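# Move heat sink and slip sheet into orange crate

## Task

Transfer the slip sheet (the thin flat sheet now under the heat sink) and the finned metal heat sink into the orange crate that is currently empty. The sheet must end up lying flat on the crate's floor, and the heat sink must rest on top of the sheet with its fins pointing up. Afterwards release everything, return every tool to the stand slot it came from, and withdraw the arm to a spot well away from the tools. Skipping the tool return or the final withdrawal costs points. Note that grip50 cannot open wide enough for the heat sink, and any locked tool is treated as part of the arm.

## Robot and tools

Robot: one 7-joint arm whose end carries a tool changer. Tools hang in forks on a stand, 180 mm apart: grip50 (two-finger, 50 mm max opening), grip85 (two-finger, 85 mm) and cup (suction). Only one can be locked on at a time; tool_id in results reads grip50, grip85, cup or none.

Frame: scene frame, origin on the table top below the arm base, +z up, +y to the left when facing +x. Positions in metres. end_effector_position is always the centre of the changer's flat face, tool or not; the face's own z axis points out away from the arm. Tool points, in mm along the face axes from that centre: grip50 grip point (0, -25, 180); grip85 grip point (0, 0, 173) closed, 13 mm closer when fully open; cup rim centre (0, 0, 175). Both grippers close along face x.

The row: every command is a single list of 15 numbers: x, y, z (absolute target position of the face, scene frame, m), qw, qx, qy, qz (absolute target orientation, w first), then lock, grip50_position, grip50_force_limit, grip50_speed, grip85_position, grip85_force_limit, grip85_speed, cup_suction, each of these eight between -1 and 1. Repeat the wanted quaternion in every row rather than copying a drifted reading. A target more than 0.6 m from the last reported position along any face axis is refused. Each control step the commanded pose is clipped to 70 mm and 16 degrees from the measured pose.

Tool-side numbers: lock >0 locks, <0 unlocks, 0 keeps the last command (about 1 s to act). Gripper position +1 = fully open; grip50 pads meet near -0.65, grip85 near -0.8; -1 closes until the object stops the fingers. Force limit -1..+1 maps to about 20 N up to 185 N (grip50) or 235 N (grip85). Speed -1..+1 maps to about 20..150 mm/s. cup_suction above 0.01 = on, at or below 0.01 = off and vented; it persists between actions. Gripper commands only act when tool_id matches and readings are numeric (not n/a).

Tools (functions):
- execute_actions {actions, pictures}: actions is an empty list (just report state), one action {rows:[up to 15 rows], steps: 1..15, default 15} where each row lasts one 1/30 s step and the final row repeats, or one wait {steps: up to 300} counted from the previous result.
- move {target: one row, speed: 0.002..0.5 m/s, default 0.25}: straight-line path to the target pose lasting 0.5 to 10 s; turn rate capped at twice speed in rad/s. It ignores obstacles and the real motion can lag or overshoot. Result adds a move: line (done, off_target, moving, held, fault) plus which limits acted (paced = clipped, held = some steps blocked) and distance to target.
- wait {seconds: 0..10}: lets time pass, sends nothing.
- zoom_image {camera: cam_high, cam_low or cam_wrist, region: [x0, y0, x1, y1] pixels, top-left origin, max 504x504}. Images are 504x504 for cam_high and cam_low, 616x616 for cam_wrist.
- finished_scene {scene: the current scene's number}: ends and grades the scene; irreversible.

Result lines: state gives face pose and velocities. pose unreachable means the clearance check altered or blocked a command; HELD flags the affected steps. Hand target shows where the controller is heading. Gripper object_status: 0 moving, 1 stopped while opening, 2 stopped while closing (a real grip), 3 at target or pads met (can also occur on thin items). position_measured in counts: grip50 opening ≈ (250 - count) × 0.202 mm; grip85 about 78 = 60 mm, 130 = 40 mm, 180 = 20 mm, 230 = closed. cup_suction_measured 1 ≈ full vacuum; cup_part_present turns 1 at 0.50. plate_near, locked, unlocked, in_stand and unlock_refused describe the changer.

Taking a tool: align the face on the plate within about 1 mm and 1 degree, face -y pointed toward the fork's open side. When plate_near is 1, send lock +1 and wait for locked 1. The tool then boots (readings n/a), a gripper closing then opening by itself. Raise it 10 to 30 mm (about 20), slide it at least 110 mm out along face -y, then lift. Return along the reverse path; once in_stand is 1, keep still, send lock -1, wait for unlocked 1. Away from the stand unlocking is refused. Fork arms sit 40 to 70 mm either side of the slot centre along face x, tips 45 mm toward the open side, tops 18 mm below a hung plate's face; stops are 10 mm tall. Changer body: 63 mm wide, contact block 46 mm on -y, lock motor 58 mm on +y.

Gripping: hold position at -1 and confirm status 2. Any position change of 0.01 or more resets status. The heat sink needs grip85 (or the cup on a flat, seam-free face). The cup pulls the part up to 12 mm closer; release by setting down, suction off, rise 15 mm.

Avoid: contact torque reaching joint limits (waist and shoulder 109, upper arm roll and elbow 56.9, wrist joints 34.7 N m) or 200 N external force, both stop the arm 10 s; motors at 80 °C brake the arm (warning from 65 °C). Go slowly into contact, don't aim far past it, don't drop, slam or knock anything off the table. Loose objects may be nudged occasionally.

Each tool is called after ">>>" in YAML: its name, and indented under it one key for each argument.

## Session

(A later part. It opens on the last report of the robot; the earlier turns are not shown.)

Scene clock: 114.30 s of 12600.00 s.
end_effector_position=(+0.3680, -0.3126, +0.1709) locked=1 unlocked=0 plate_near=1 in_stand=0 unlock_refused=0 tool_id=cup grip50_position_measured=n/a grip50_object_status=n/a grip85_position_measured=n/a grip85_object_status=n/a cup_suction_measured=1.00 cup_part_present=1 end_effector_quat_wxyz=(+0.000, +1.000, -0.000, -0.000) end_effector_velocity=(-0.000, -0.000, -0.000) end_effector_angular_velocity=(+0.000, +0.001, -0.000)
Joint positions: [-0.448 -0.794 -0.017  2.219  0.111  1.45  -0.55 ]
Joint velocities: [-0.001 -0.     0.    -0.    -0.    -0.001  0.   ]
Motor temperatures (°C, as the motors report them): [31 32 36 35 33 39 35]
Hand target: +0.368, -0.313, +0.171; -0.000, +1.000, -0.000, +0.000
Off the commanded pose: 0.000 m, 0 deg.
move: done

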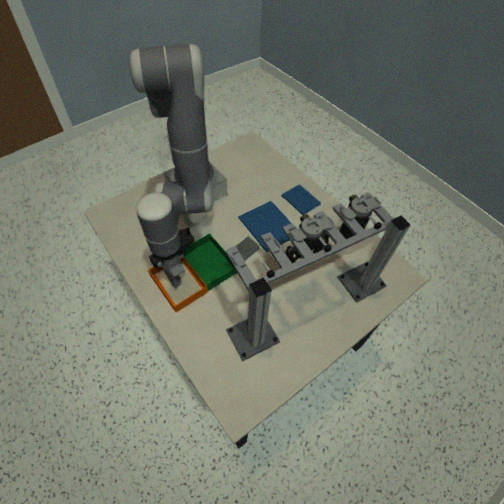

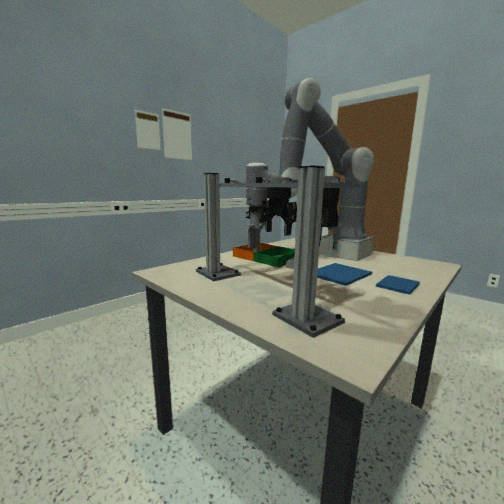

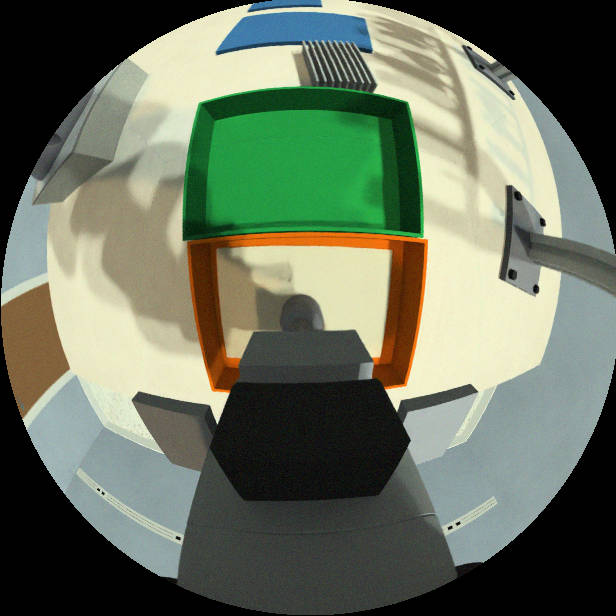

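>>> move:
  target: [0.368,-0.3125,0.168,0,1,0,0,0,1,0,0,1,0,1,1]
  speed: 0.005

>>> move:
  target: [0.368,-0.3125,0.20,0,1,0,0,0,1,0,0,1,0,1,0]
  speed: 0.015

Scene clock: 115.60 s of 12600.00 s.
end_effector_position=(+0.3690, -0.3134, +0.1697) locked=1 unlocked=0 plate_near=1 in_stand=0 unlock_refused=0 tool_id=cup grip50_position_measured=n/a grip50_object_status=n/a grip85_position_measured=n/a grip85_object_status=n/a cup_suction_measured=1.00 cup_part_present=1 end_effector_quat_wxyz=(+0.001, +1.000, -0.000, +0.002) end_effector_velocity=(-0.000, +0.000, -0.000) end_effector_angular_velocity=(+0.000, +0.001, -0.000)
Joint positions: [-0.449 -0.799 -0.017  2.216  0.111  1.458 -0.551]
Joint velocities: [ 0.    -0.001  0.     0.    -0.    -0.     0.   ]
Motor temperatures (°C, as the motors report them): [31 32 36 35 33 39 35]
Hand target: +0.368, -0.313, +0.168; +0.000, +1.000, -0.000, +0.000
Off the commanded pose: 0.002 m, 0 deg.
move: done

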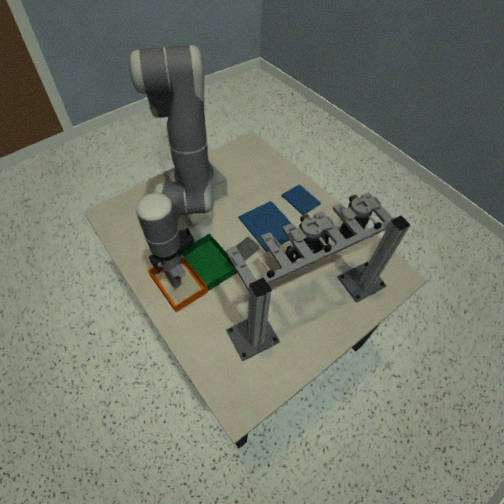

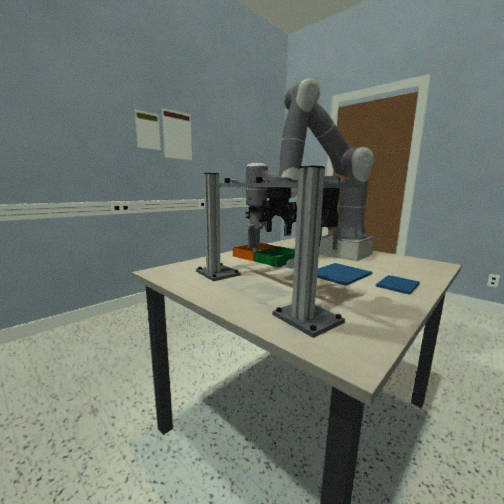

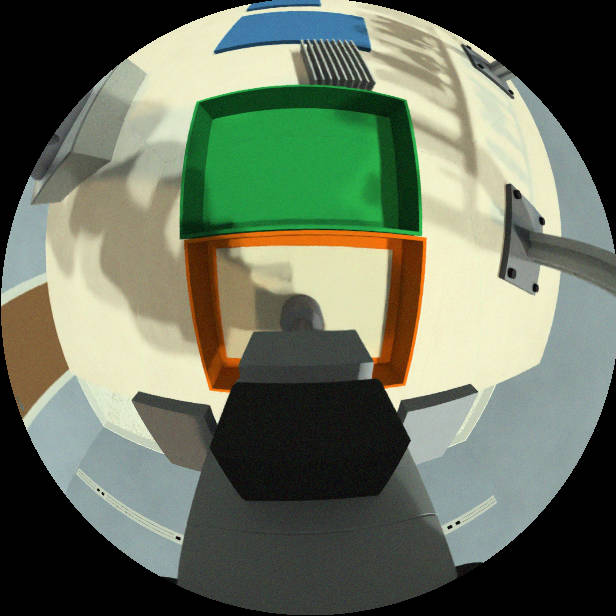

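Scene clock: 117.83 s of 12600.00 s.
end_effector_position=(+0.3680, -0.3124, +0.2001) locked=1 unlocked=0 plate_near=1 in_stand=0 unlock_refused=0 tool_id=cup grip50_position_measured=n/a grip50_object_status=n/a grip85_position_measured=n/a grip85_object_status=n/a cup_suction_measured=0.01 cup_part_present=0 end_effector_quat_wxyz=(-0.000, +1.000, +0.000, +0.000) end_effector_velocity=(+0.000, +0.000, +0.000) end_effector_angular_velocity=(-0.000, -0.000, +0.000)
Joint positions: [-0.44  -0.707 -0.028  2.246  0.107  1.391 -0.547]
Joint velocities: [ 0.  0.  0.  0. -0.  0.  0.]
Motor temperatures (°C, as the motors report them): [31 32 36 35 33 39 35]
Hand target: +0.368, -0.312, +0.200; +0.000, +1.000, +0.000, -0.000
Off the commanded pose: 0.000 m, 0 deg.
move: done

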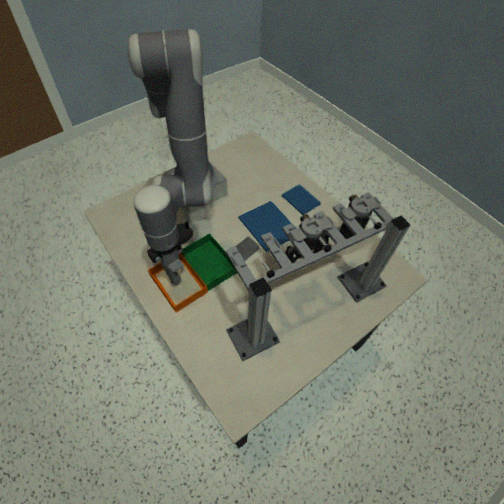

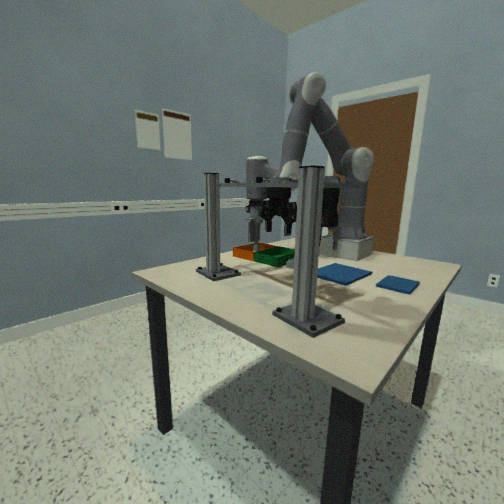

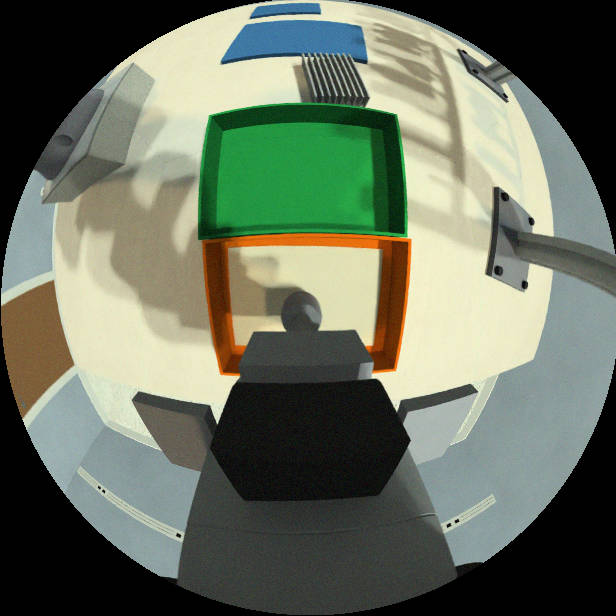

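>>> move:
  target: [0.368,-0.3125,0.25,0,1,0,0,0,1,0,0,1,0,1,0]

>>> move:
  target: [0.4869,-0.126,0.385,0,0.7632,0.6461,0,0,1,0,0,1,0,1,0]

>>> move:
  target: [0.6102,-0.1466,0.385,0,0.7632,0.6461,0,0,1,0,0,1,0,1,0]
  speed: 0.08

>>> move:
  target: [0.6102,-0.1466,0.3645,0,0.7632,0.6461,0,0,1,0,0,1,0,1,0]
  speed: 0.02

Scene clock: 119.37 s of 12600.00 s.
end_effector_position=(+0.3680, -0.3124, +0.2502) locked=1 unlocked=0 plate_near=1 in_stand=0 unlock_refused=0 tool_id=cup grip50_position_measured=n/a grip50_object_status=n/a grip85_position_measured=n/a grip85_object_status=n/a cup_suction_measured=0.01 cup_part_present=0 end_effector_quat_wxyz=(+0.000, +1.000, +0.000, +0.000) end_effector_velocity=(-0.000, +0.000, -0.001) end_effector_angular_velocity=(+0.001, +0.002, -0.000)
Joint positions: [-0.427 -0.558 -0.047  2.28   0.089  1.275 -0.533]
Joint velocities: [ 0.    -0.001  0.    -0.     0.    -0.001  0.   ]
Motor temperatures (°C, as the motors report them): [31 32 36 35 33 39 35]
Hand target: +0.368, -0.312, +0.250; +0.000, +1.000, +0.000, +0.000
Off the commanded pose: 0.000 m, 0 deg.
move: done

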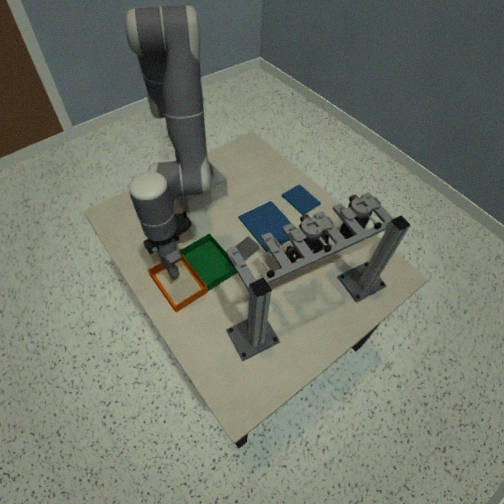

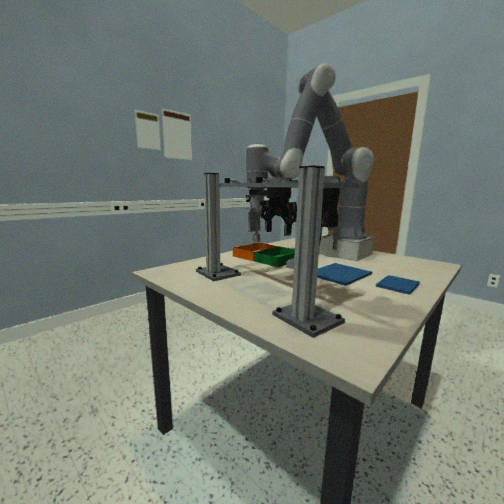

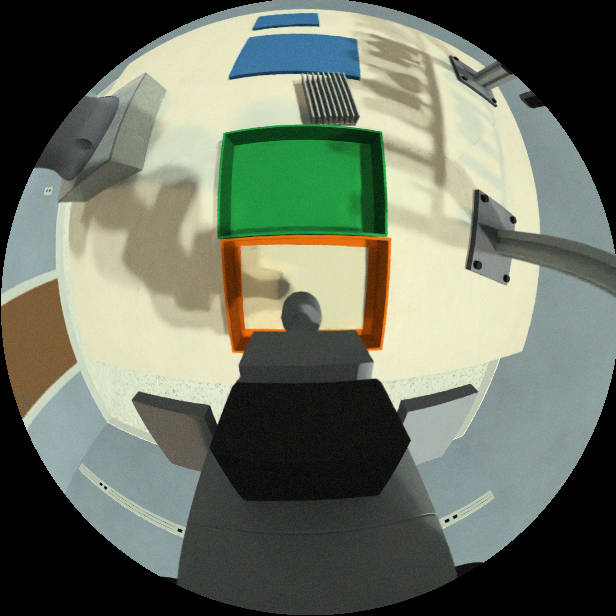

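Scene clock: 122.50 s of 12600.00 s.
end_effector_position=(+0.4860, -0.1247, +0.3857) locked=1 unlocked=0 plate_near=1 in_stand=0 unlock_refused=0 tool_id=cup grip50_position_measured=n/a grip50_object_status=n/a grip85_position_measured=n/a grip85_object_status=n/a cup_suction_measured=0.01 cup_part_present=0 end_effector_quat_wxyz=(-0.001, +0.763, +0.646, +0.001) end_effector_velocity=(-0.000, -0.001, +0.000) end_effector_angular_velocity=(-0.000, +0.000, -0.001)
Joint positions: [-0.338 -0.275  0.295  2.181 -0.124  0.88  -1.346]
Joint velocities: [-0.001  0.     0.     0.     0.    -0.    -0.   ]
Motor temperatures (°C, as the motors report them): [31 32 36 35 33 39 35]
Hand target: +0.486, -0.125, +0.386; -0.001, +0.763, +0.646, +0.001
Off the commanded pose: 0.002 m, 0 deg.
move: done

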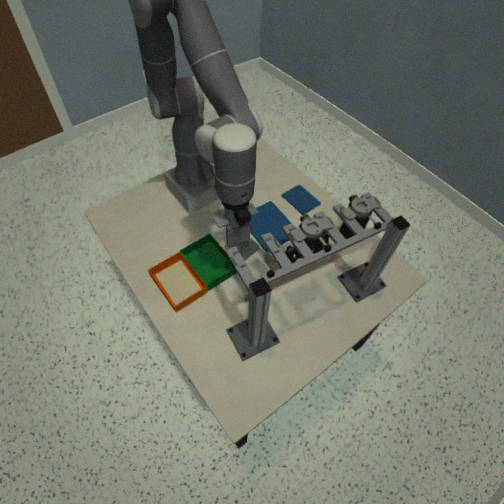

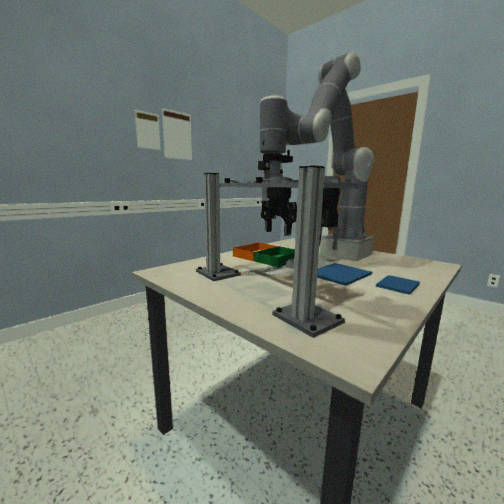

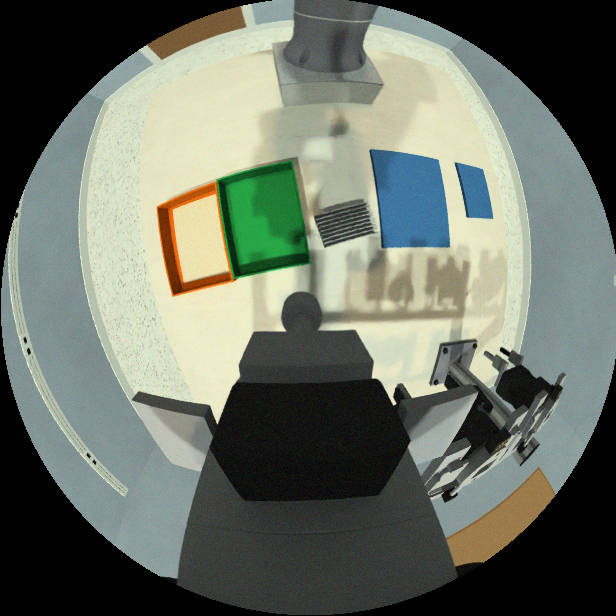

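Scene clock: 124.37 s of 12600.00 s.
end_effector_position=(+0.6103, -0.1463, +0.3855) locked=1 unlocked=0 plate_near=1 in_stand=0 unlock_refused=0 tool_id=cup grip50_position_measured=n/a grip50_object_status=n/a grip85_position_measured=n/a grip85_object_status=n/a cup_suction_measured=0.01 cup_part_present=0 end_effector_quat_wxyz=(-0.000, +0.763, +0.646, +0.000) end_effector_velocity=(-0.000, -0.000, +0.000) end_effector_angular_velocity=(-0.000, -0.001, -0.000)
Joint positions: [-0.294 -0.516  0.249  1.805 -0.168  0.739 -1.35 ]
Joint velocities: [-0.     0.001 -0.     0.    -0.     0.     0.   ]
Motor temperatures (°C, as the motors report them): [31 32 36 35 33 39 35]
Hand target: +0.610, -0.146, +0.386; -0.000, +0.763, +0.646, +0.000
Off the commanded pose: 0.001 m, 0 deg.
move: done

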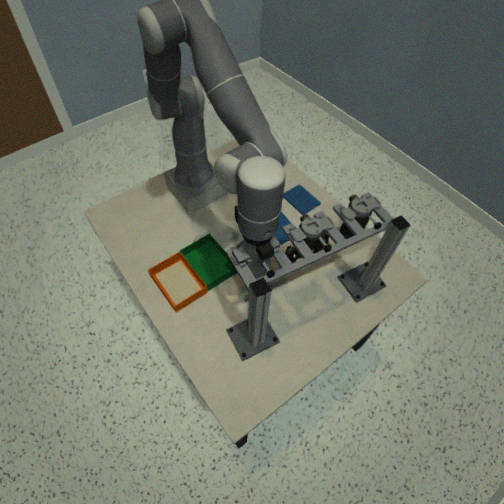

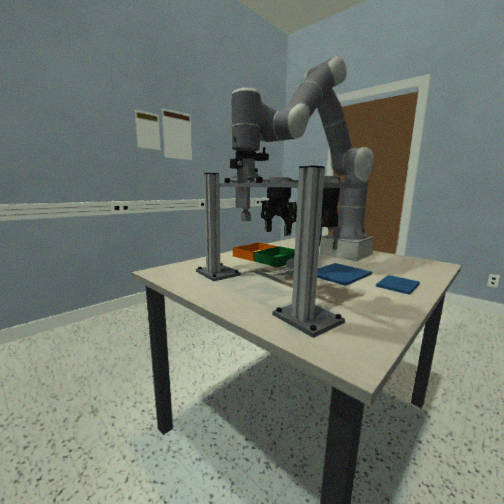

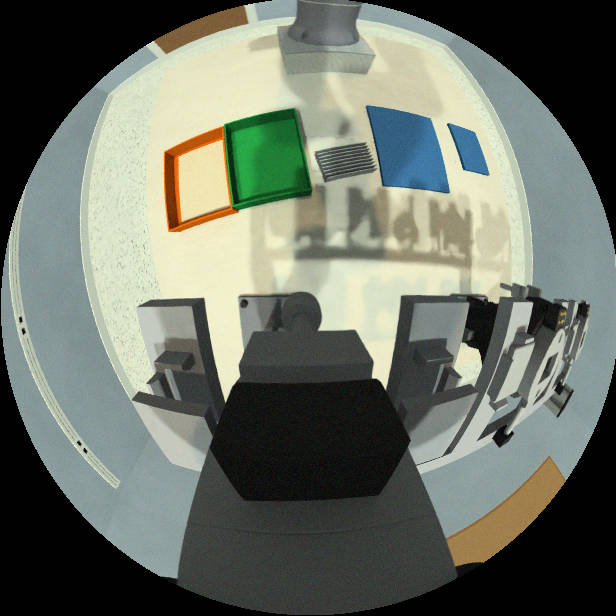

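Scene clock: 125.63 s of 12600.00 s.
end_effector_position=(+0.6103, -0.1466, +0.3649) locked=1 unlocked=0 plate_near=1 in_stand=1 unlock_refused=0 tool_id=cup grip50_position_measured=n/a grip50_object_status=n/a grip85_position_measured=n/a grip85_object_status=n/a cup_suction_measured=0.01 cup_part_present=0 end_effector_quat_wxyz=(+0.000, +0.763, +0.646, +0.000) end_effector_velocity=(-0.000, -0.000, -0.000) end_effector_angular_velocity=(-0.000, -0.000, -0.000)
Joint positions: [-0.288 -0.548  0.239  1.82  -0.179  0.786 -1.342]
Joint velocities: [ 0. -0. -0.  0. -0.  0.  0.]
Motor temperatures (°C, as the motors report them): [31 32 36 36 33 39 35]
Hand target: +0.610, -0.147, +0.364; -0.000, +0.763, +0.646, +0.000
Off the commanded pose: 0.000 m, 0 deg.
move: done

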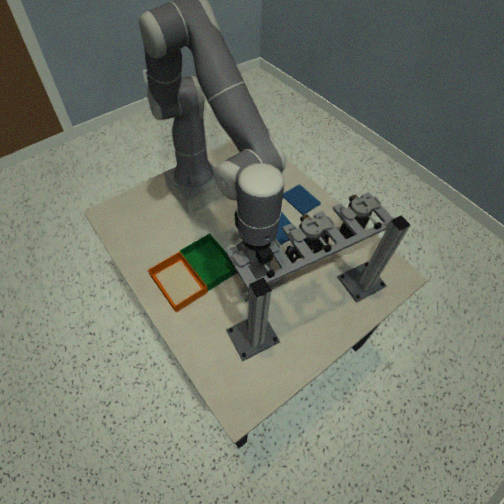

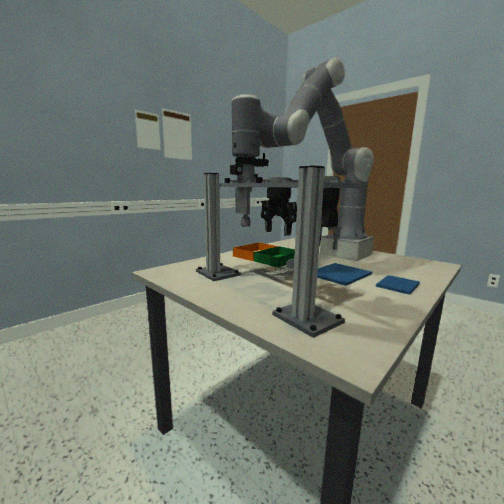

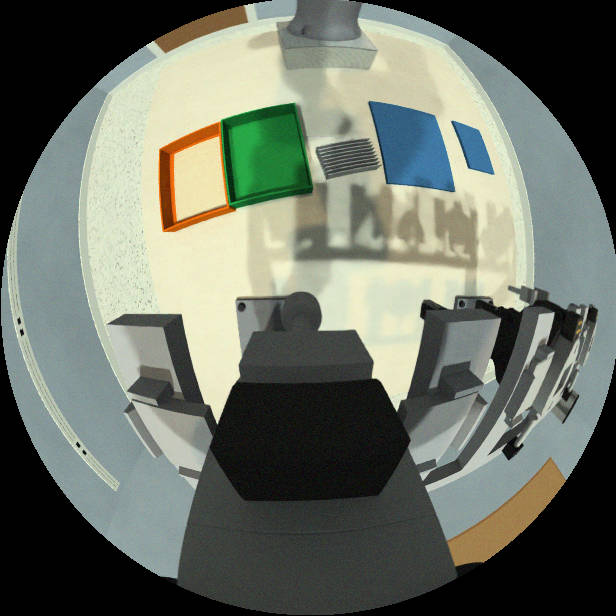

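>>> execute_actions:
  actions:
    - {"rows":[[0.6103,-0.1466,0.3649,0,0.7632,0.6461,0,-1,0,0,0,0,0,0,0]],"steps":15}
  pictures: false

>>> execute_actions:
  actions:
    - {"rows":[[0.6103,-0.1466,0.3649,0,0.7632,0.6461,0,-1,0,0,0,0,0,0,0]],"steps":15}
  pictures: false

Scene clock: 128.17 s of 12600.00 s.
end_effector_position=(+0.6102, -0.1466, +0.3648) locked=0 unlocked=0 plate_near=1 in_stand=1 unlock_refused=0 tool_id=none grip50_position_measured=n/a grip50_object_status=n/a grip85_position_measured=n/a grip85_object_status=n/a cup_suction_measured=n/a cup_part_present=n/a end_effector_quat_wxyz=(-0.000, +0.763, +0.646, -0.000) end_effector_velocity=(-0.000, -0.000, +0.000) end_effector_angular_velocity=(-0.000, +0.000, +0.000)
Joint positions: [-0.288 -0.548  0.239  1.82  -0.179  0.785 -1.343]
Joint velocities: [-0.  0. -0. -0. -0. -0. -0.]
Motor temperatures (°C, as the motors report them): [31 32 36 36 33 39 35]
Hand target: +0.610, -0.147, +0.365; +0.000, +0.763, +0.646, +0.000
Off the commanded pose: 0.000 m, 0 deg.
Steps of this call (steps 1 to 61: nothing new was sent; steps 62 to 76: all 15 steps of this action). Readings (end_effector_position | what the end effector reports):
62: (+0.6102, -0.1466, +0.3648) | locked=1 unlocked=0 plate_near=1 in_stand=1 unlock_refused=0 tool_id=cup grip50_position_measured=n/a grip50_object_status=n/a grip85_position_measured=n/a grip85_object_status=n/a cup_suction_measured=0.01 cup_part_present=0
63: (+0.6101, -0.1466, +0.3649) | locked=1 unlocked=0 plate_near=1 in_stand=1 unlock_refused=0 tool_id=cup grip50_position_measured=n/a grip50_object_status=n/a grip85_position_measured=n/a grip85_object_status=n/a cup_suction_measured=0.01 cup_part_present=0
65: (+0.6101, -0.1466, +0.3648) | locked=1 unlocked=0 plate_near=1 in_stand=1 unlock_refused=0 tool_id=cup grip50_position_measured=n/a grip50_object_status=n/a grip85_position_measured=n/a grip85_object_status=n/a cup_suction_measured=0.01 cup_part_present=0
69: (+0.6102, -0.1466, +0.3648) | locked=0 unlocked=0 plate_near=1 in_stand=1 unlock_refused=0 tool_id=none grip50_position_measured=n/a grip50_object_status=n/a grip85_position_measured=n/a grip85_object_status=n/a cup_suction_measured=n/a cup_part_present=n/a
76: the state above

Scene clock: 128.67 s of 12600.00 s.
end_effector_position=(+0.6102, -0.1466, +0.3648) locked=0 unlocked=1 plate_near=1 in_stand=1 unlock_refused=0 tool_id=none grip50_position_measured=n/a grip50_object_status=n/a grip85_position_measured=n/a grip85_object_status=n/a cup_suction_measured=n/a cup_part_present=n/a end_effector_quat_wxyz=(-0.000, +0.763, +0.646, -0.000) end_effector_velocity=(-0.000, +0.000, -0.000) end_effector_angular_velocity=(+0.000, +0.001, -0.000)
Joint positions: [-0.288 -0.548  0.239  1.82  -0.179  0.785 -1.343]
Joint velocities: [-0. -0.  0.  0. -0. -0.  0.]
Motor temperatures (°C, as the motors report them): [31 32 36 36 33 39 35]
Hand target: +0.610, -0.147, +0.365; -0.000, +0.763, +0.646, +0.000
Off the commanded pose: 0.000 m, 0 deg.
Steps of this call (steps 1 to 15: all 15 steps of this action). Readings (end_effector_position | what the end effector reports):
1: (+0.6102, -0.1466, +0.3648) | locked=0 unlocked=0 plate_near=1 in_stand=1 unlock_refused=0 tool_id=none grip50_position_measured=n/a grip50_object_status=n/a grip85_position_measured=n/a grip85_object_status=n/a cup_suction_measured=n/a cup_part_present=n/a
2: (+0.6102, -0.1466, +0.3648) | locked=0 unlocked=0 plate_near=1 in_stand=1 unlock_refused=0 tool_id=none grip50_position_measured=n/a grip50_object_status=n/a grip85_position_measured=n/a grip85_object_status=n/a cup_suction_measured=n/a cup_part_present=n/a
4: (+0.6102, -0.1466, +0.3648) | locked=0 unlocked=0 plate_near=1 in_stand=1 unlock_refused=0 tool_id=none grip50_position_measured=n/a grip50_object_status=n/a grip85_position_measured=n/a grip85_object_status=n/a cup_suction_measured=n/a cup_part_present=n/a
8: (+0.6102, -0.1466, +0.3648) | locked=0 unlocked=0 plate_near=1 in_stand=1 unlock_refused=0 tool_id=none grip50_position_measured=n/a grip50_object_status=n/a grip85_position_measured=n/a grip85_object_status=n/a cup_suction_measured=n/a cup_part_present=n/a
15: the state above

>>> move:
  target: [0.6102,-0.1466,0.40,0,0.7632,0.6461,0,0,0,0,0,0,0,0,0]
  speed: 0.1

>>> move:
  target: [0.640,0.0327,0.40,0,0.7632,0.6461,0,0,0,0,0,0,0,0,0]
  speed: 0.2

>>> move:
  target: [0.640,0.0327,0.372,0,0.7632,0.6461,0,0,0,0,0,0,0,0,0]
  speed: 0.06

>>> move:
  target: [0.640,0.0327,0.3638,0,0.7632,0.6461,0,0,0,0,0,0,0,0,0]
  speed: 0.01

Scene clock: 129.93 s of 12600.00 s.
end_effector_position=(+0.6101, -0.1466, +0.4002) locked=0 unlocked=1 plate_near=0 in_stand=0 unlock_refused=0 tool_id=none grip50_position_measured=n/a grip50_object_status=n/a grip85_position_measured=n/a grip85_object_status=n/a cup_suction_measured=n/a cup_part_present=n/a end_effector_quat_wxyz=(+0.000, +0.763, +0.646, -0.000) end_effector_velocity=(+0.000, +0.000, -0.000) end_effector_angular_velocity=(+0.000, +0.000, +0.000)
Joint positions: [-0.298 -0.494  0.254  1.793 -0.161  0.706 -1.355]
Joint velocities: [ 0. -0.  0. -0.  0. -0. -0.]
Motor temperatures (°C, as the motors report them): [31 32 36 36 33 39 35]
Hand target: +0.610, -0.147, +0.400; +0.000, +0.763, +0.646, -0.000
Off the commanded pose: 0.000 m, 0 deg.
move: done

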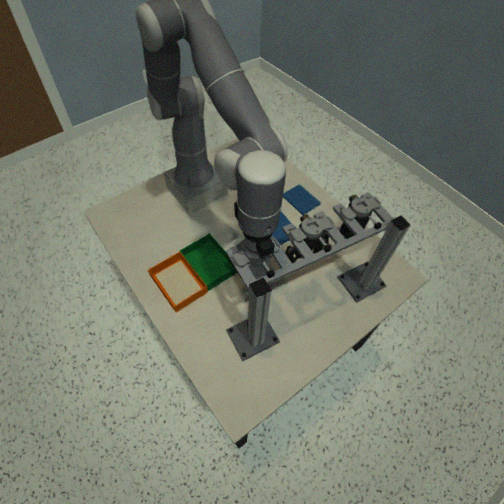

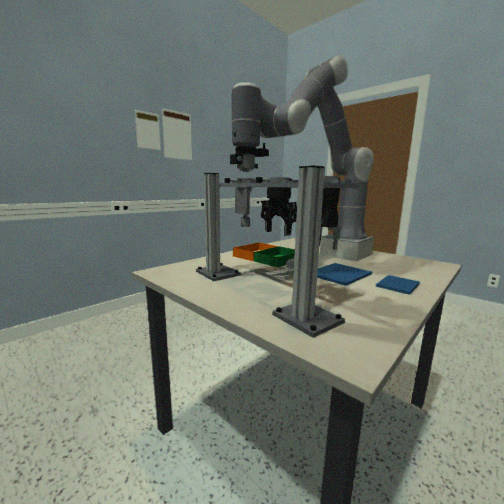

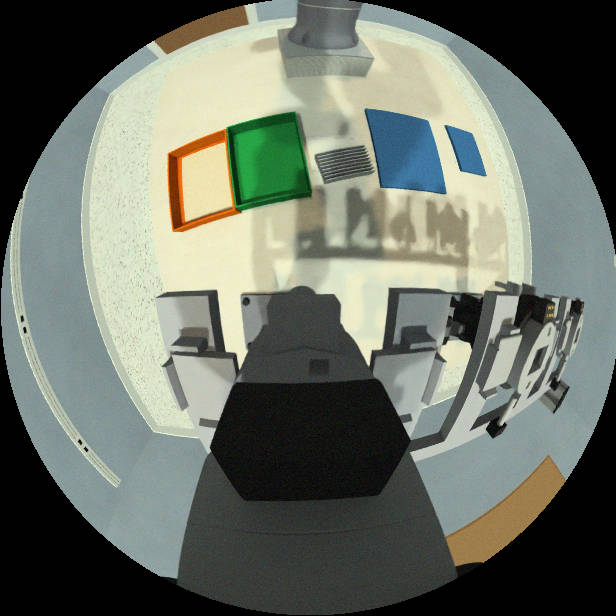

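Scene clock: 131.23 s of 12600.00 s.
end_effector_position=(+0.6394, +0.0331, +0.4001) locked=0 unlocked=1 plate_near=0 in_stand=0 unlock_refused=0 tool_id=none grip50_position_measured=n/a grip50_object_status=n/a grip85_position_measured=n/a grip85_object_status=n/a cup_suction_measured=n/a cup_part_present=n/a end_effector_quat_wxyz=(-0.001, +0.763, +0.646, +0.000) end_effector_velocity=(-0.000, +0.000, +0.000) end_effector_angular_velocity=(+0.000, -0.000, +0.000)
Joint positions: [-0.054 -0.532  0.307  1.747 -0.202  0.685 -1.045]
Joint velocities: [-0.  0.  0. -0. -0. -0.  0.]
Motor temperatures (°C, as the motors report them): [31 32 36 36 33 39 35]
Hand target: +0.639, +0.033, +0.400; -0.001, +0.763, +0.646, +0.000
Off the commanded pose: 0.001 m, 0 deg.
move: done

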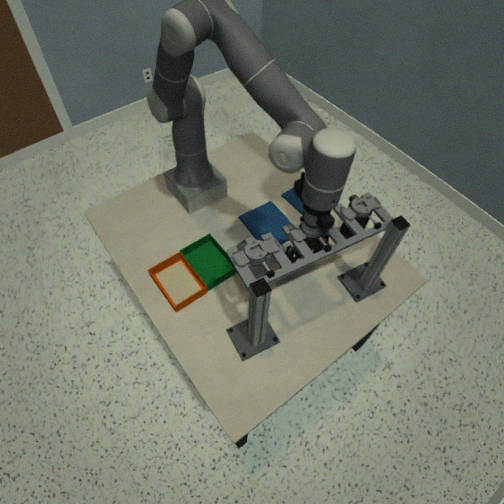

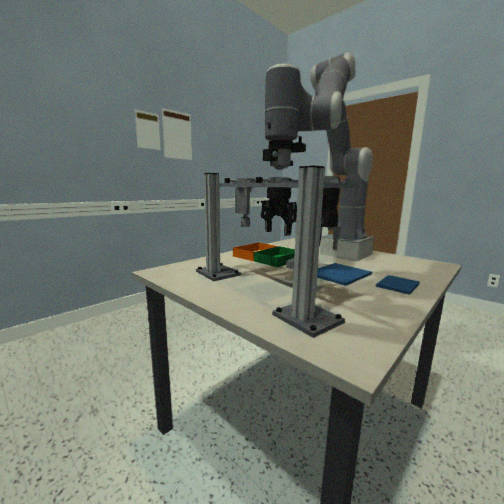

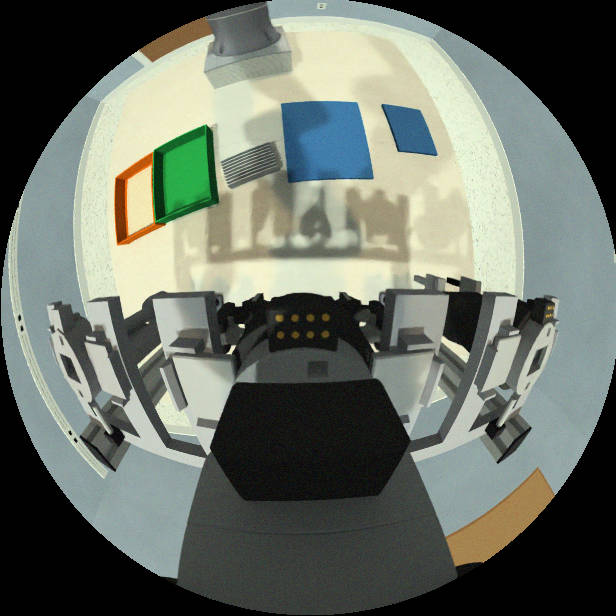

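Scene clock: 131.93 s of 12600.00 s.
end_effector_position=(+0.6401, +0.0327, +0.3718) locked=0 unlocked=1 plate_near=0 in_stand=0 unlock_refused=0 tool_id=none grip50_position_measured=n/a grip50_object_status=n/a grip85_position_measured=n/a grip85_object_status=n/a cup_suction_measured=n/a cup_part_present=n/a end_effector_quat_wxyz=(-0.000, +0.763, +0.646, -0.000) end_effector_velocity=(-0.000, +0.000, +0.000) end_effector_angular_velocity=(+0.000, -0.000, +0.001)
Joint positions: [-0.045 -0.574  0.292  1.768 -0.221  0.748 -1.034]
Joint velocities: [ 0.001  0.     0.     0.     0.     0.    -0.   ]
Motor temperatures (°C, as the motors report them): [31 32 36 36 33 39 35]
Hand target: +0.640, +0.033, +0.372; -0.000, +0.763, +0.646, +0.000
Off the commanded pose: 0.000 m, 0 deg.
move: done

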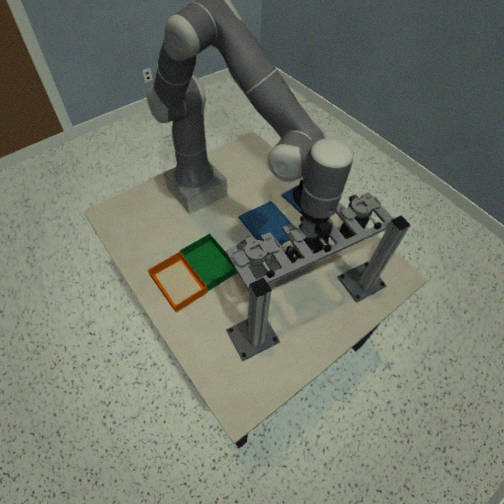

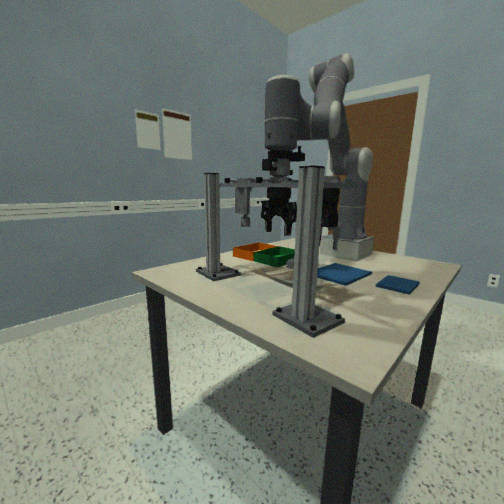

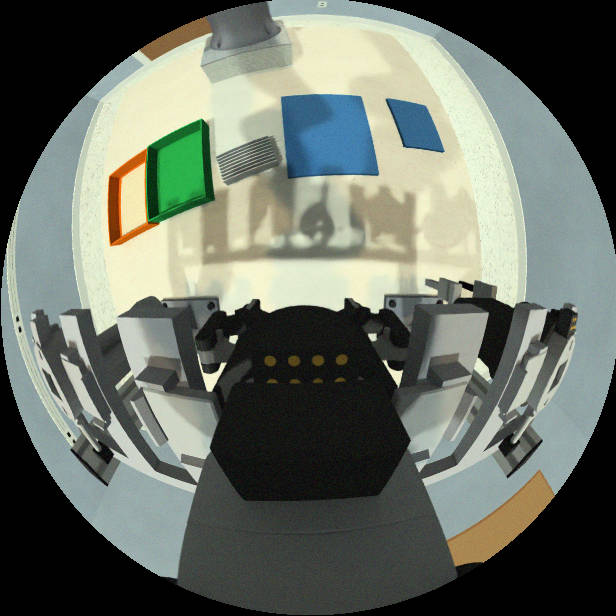

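Scene clock: 132.97 s of 12600.00 s.
end_effector_position=(+0.6400, +0.0327, +0.3647) locked=0 unlocked=1 plate_near=1 in_stand=1 unlock_refused=0 tool_id=none grip50_position_measured=n/a grip50_object_status=n/a grip85_position_measured=n/a grip85_object_status=n/a cup_suction_measured=n/a cup_part_present=n/a end_effector_quat_wxyz=(+0.000, +0.763, +0.646, +0.000) end_effector_velocity=(+0.000, +0.000, -0.000) end_effector_angular_velocity=(+0.000, +0.000, -0.000)
Joint positions: [-0.043 -0.584  0.288  1.774 -0.226  0.765 -1.03 ]
Joint velocities: [ 0. -0. -0. -0.  0. -0.  0.]
Motor temperatures (°C, as the motors report them): [31 32 36 36 33 39 35]
Hand target: +0.640, +0.033, +0.364; -0.000, +0.763, +0.646, +0.000
Off the commanded pose: 0.001 m, 0 deg.
move: done

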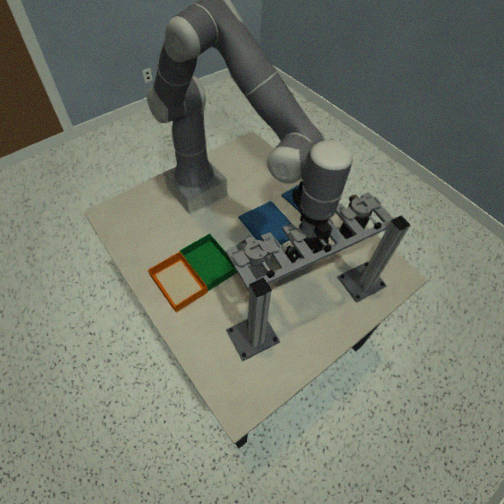

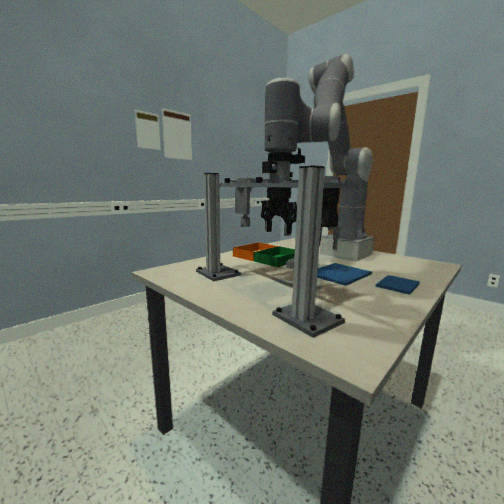

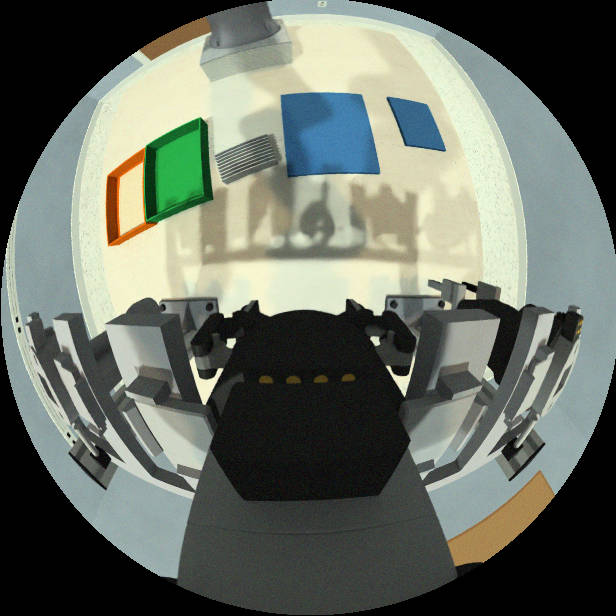

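>>> execute_actions:
  actions:
    - {"rows":[[0.640,0.0327,0.3644,0,0.7632,0.6461,0,1,0,0,0,1,0,1,0]],"steps":15}
  pictures: false

>>> execute_actions:
  actions:
    - {"rows":[[0.640,0.0327,0.3644,0,0.7632,0.6461,0,1,0,0,0,1,0,1,0]],"steps":15}
  pictures: false

Scene clock: 134.17 s of 12600.00 s.
end_effector_position=(+0.6399, +0.0327, +0.3649) locked=0 unlocked=0 plate_near=1 in_stand=1 unlock_refused=0 tool_id=none grip50_position_measured=n/a grip50_object_status=n/a grip85_position_measured=n/a grip85_object_status=n/a cup_suction_measured=n/a cup_part_present=n/a end_effector_quat_wxyz=(+0.000, +0.763, +0.646, +0.000) end_effector_velocity=(+0.000, -0.000, +0.000) end_effector_angular_velocity=(-0.000, +0.000, +0.000)
Joint positions: [-0.043 -0.584  0.288  1.774 -0.226  0.764 -1.031]
Joint velocities: [-0. -0.  0. -0. -0. -0. -0.]
Motor temperatures (°C, as the motors report them): [31 32 36 36 33 39 35]
Hand target: +0.640, +0.033, +0.364; -0.000, +0.763, +0.646, -0.000
Off the commanded pose: 0.000 m, 0 deg.
Steps of this call (steps 1 to 21: nothing new was sent; steps 22 to 36: all 15 steps of this action). Readings (end_effector_position | what the end effector reports):
22: (+0.6400, +0.0327, +0.3648) | locked=0 unlocked=0 plate_near=1 in_stand=1 unlock_refused=0 tool_id=none grip50_position_measured=n/a grip50_object_status=n/a grip85_position_measured=n/a grip85_object_status=n/a cup_suction_measured=n/a cup_part_present=n/a
23: (+0.6399, +0.0326, +0.3649) | locked=0 unlocked=0 plate_near=1 in_stand=1 unlock_refused=0 tool_id=none grip50_position_measured=n/a grip50_object_status=n/a grip85_position_measured=n/a grip85_object_status=n/a cup_suction_measured=n/a cup_part_present=n/a
25: (+0.6399, +0.0327, +0.3649) | locked=0 unlocked=0 plate_near=1 in_stand=1 unlock_refused=0 tool_id=none grip50_position_measured=n/a grip50_object_status=n/a grip85_position_measured=n/a grip85_object_status=n/a cup_suction_measured=n/a cup_part_present=n/a
29: (+0.6399, +0.0327, +0.3649) | locked=0 unlocked=0 plate_near=1 in_stand=1 unlock_refused=0 tool_id=none grip50_position_measured=n/a grip50_object_status=n/a grip85_position_measured=n/a grip85_object_status=n/a cup_suction_measured=n/a cup_part_present=n/a
36: the state above

Scene clock: 134.67 s of 12600.00 s.
end_effector_position=(+0.6401, +0.0328, +0.3652) locked=1 unlocked=0 plate_near=1 in_stand=1 unlock_refused=0 tool_id=grip85 grip50_position_measured=n/a grip50_object_status=n/a grip85_position_measured=n/a grip85_object_status=n/a cup_suction_measured=n/a cup_part_present=n/a end_effector_quat_wxyz=(+0.000, +0.764, +0.646, +0.001) end_effector_velocity=(-0.000, +0.000, -0.000) end_effector_angular_velocity=(+0.000, +0.000, -0.000)
Joint positions: [-0.043 -0.584  0.288  1.774 -0.225  0.765 -1.03 ]
Joint velocities: [ 0.     0.     0.    -0.     0.001 -0.    -0.   ]
Motor temperatures (°C, as the motors report them): [31 32 36 36 33 39 35]
Hand target: +0.640, +0.033, +0.364; -0.000, +0.763, +0.646, +0.000
Off the commanded pose: 0.001 m, 0 deg.
Steps of this call (steps 1 to 15: all 15 steps of this action). Readings (end_effector_position | what the end effector reports):
1: (+0.6399, +0.0327, +0.3649) | locked=0 unlocked=0 plate_near=1 in_stand=1 unlock_refused=0 tool_id=none grip50_position_measured=n/a grip50_object_status=n/a grip85_position_measured=n/a grip85_object_status=n/a cup_suction_measured=n/a cup_part_present=n/a
2: (+0.6399, +0.0327, +0.3649) | locked=0 unlocked=0 plate_near=1 in_stand=1 unlock_refused=0 tool_id=none grip50_position_measured=n/a grip50_object_status=n/a grip85_position_measured=n/a grip85_object_status=n/a cup_suction_measured=n/a cup_part_present=n/a
4: (+0.6400, +0.0327, +0.3648) | locked=0 unlocked=0 plate_near=1 in_stand=1 unlock_refused=0 tool_id=none grip50_position_measured=n/a grip50_object_status=n/a grip85_position_measured=n/a grip85_object_status=n/a cup_suction_measured=n/a cup_part_present=n/a
8: (+0.6400, +0.0327, +0.3650) | locked=0 unlocked=0 plate_near=1 in_stand=1 unlock_refused=0 tool_id=none grip50_position_measured=n/a grip50_object_status=n/a grip85_position_measured=n/a grip85_object_status=n/a cup_suction_measured=n/a cup_part_present=n/a
15: the state above


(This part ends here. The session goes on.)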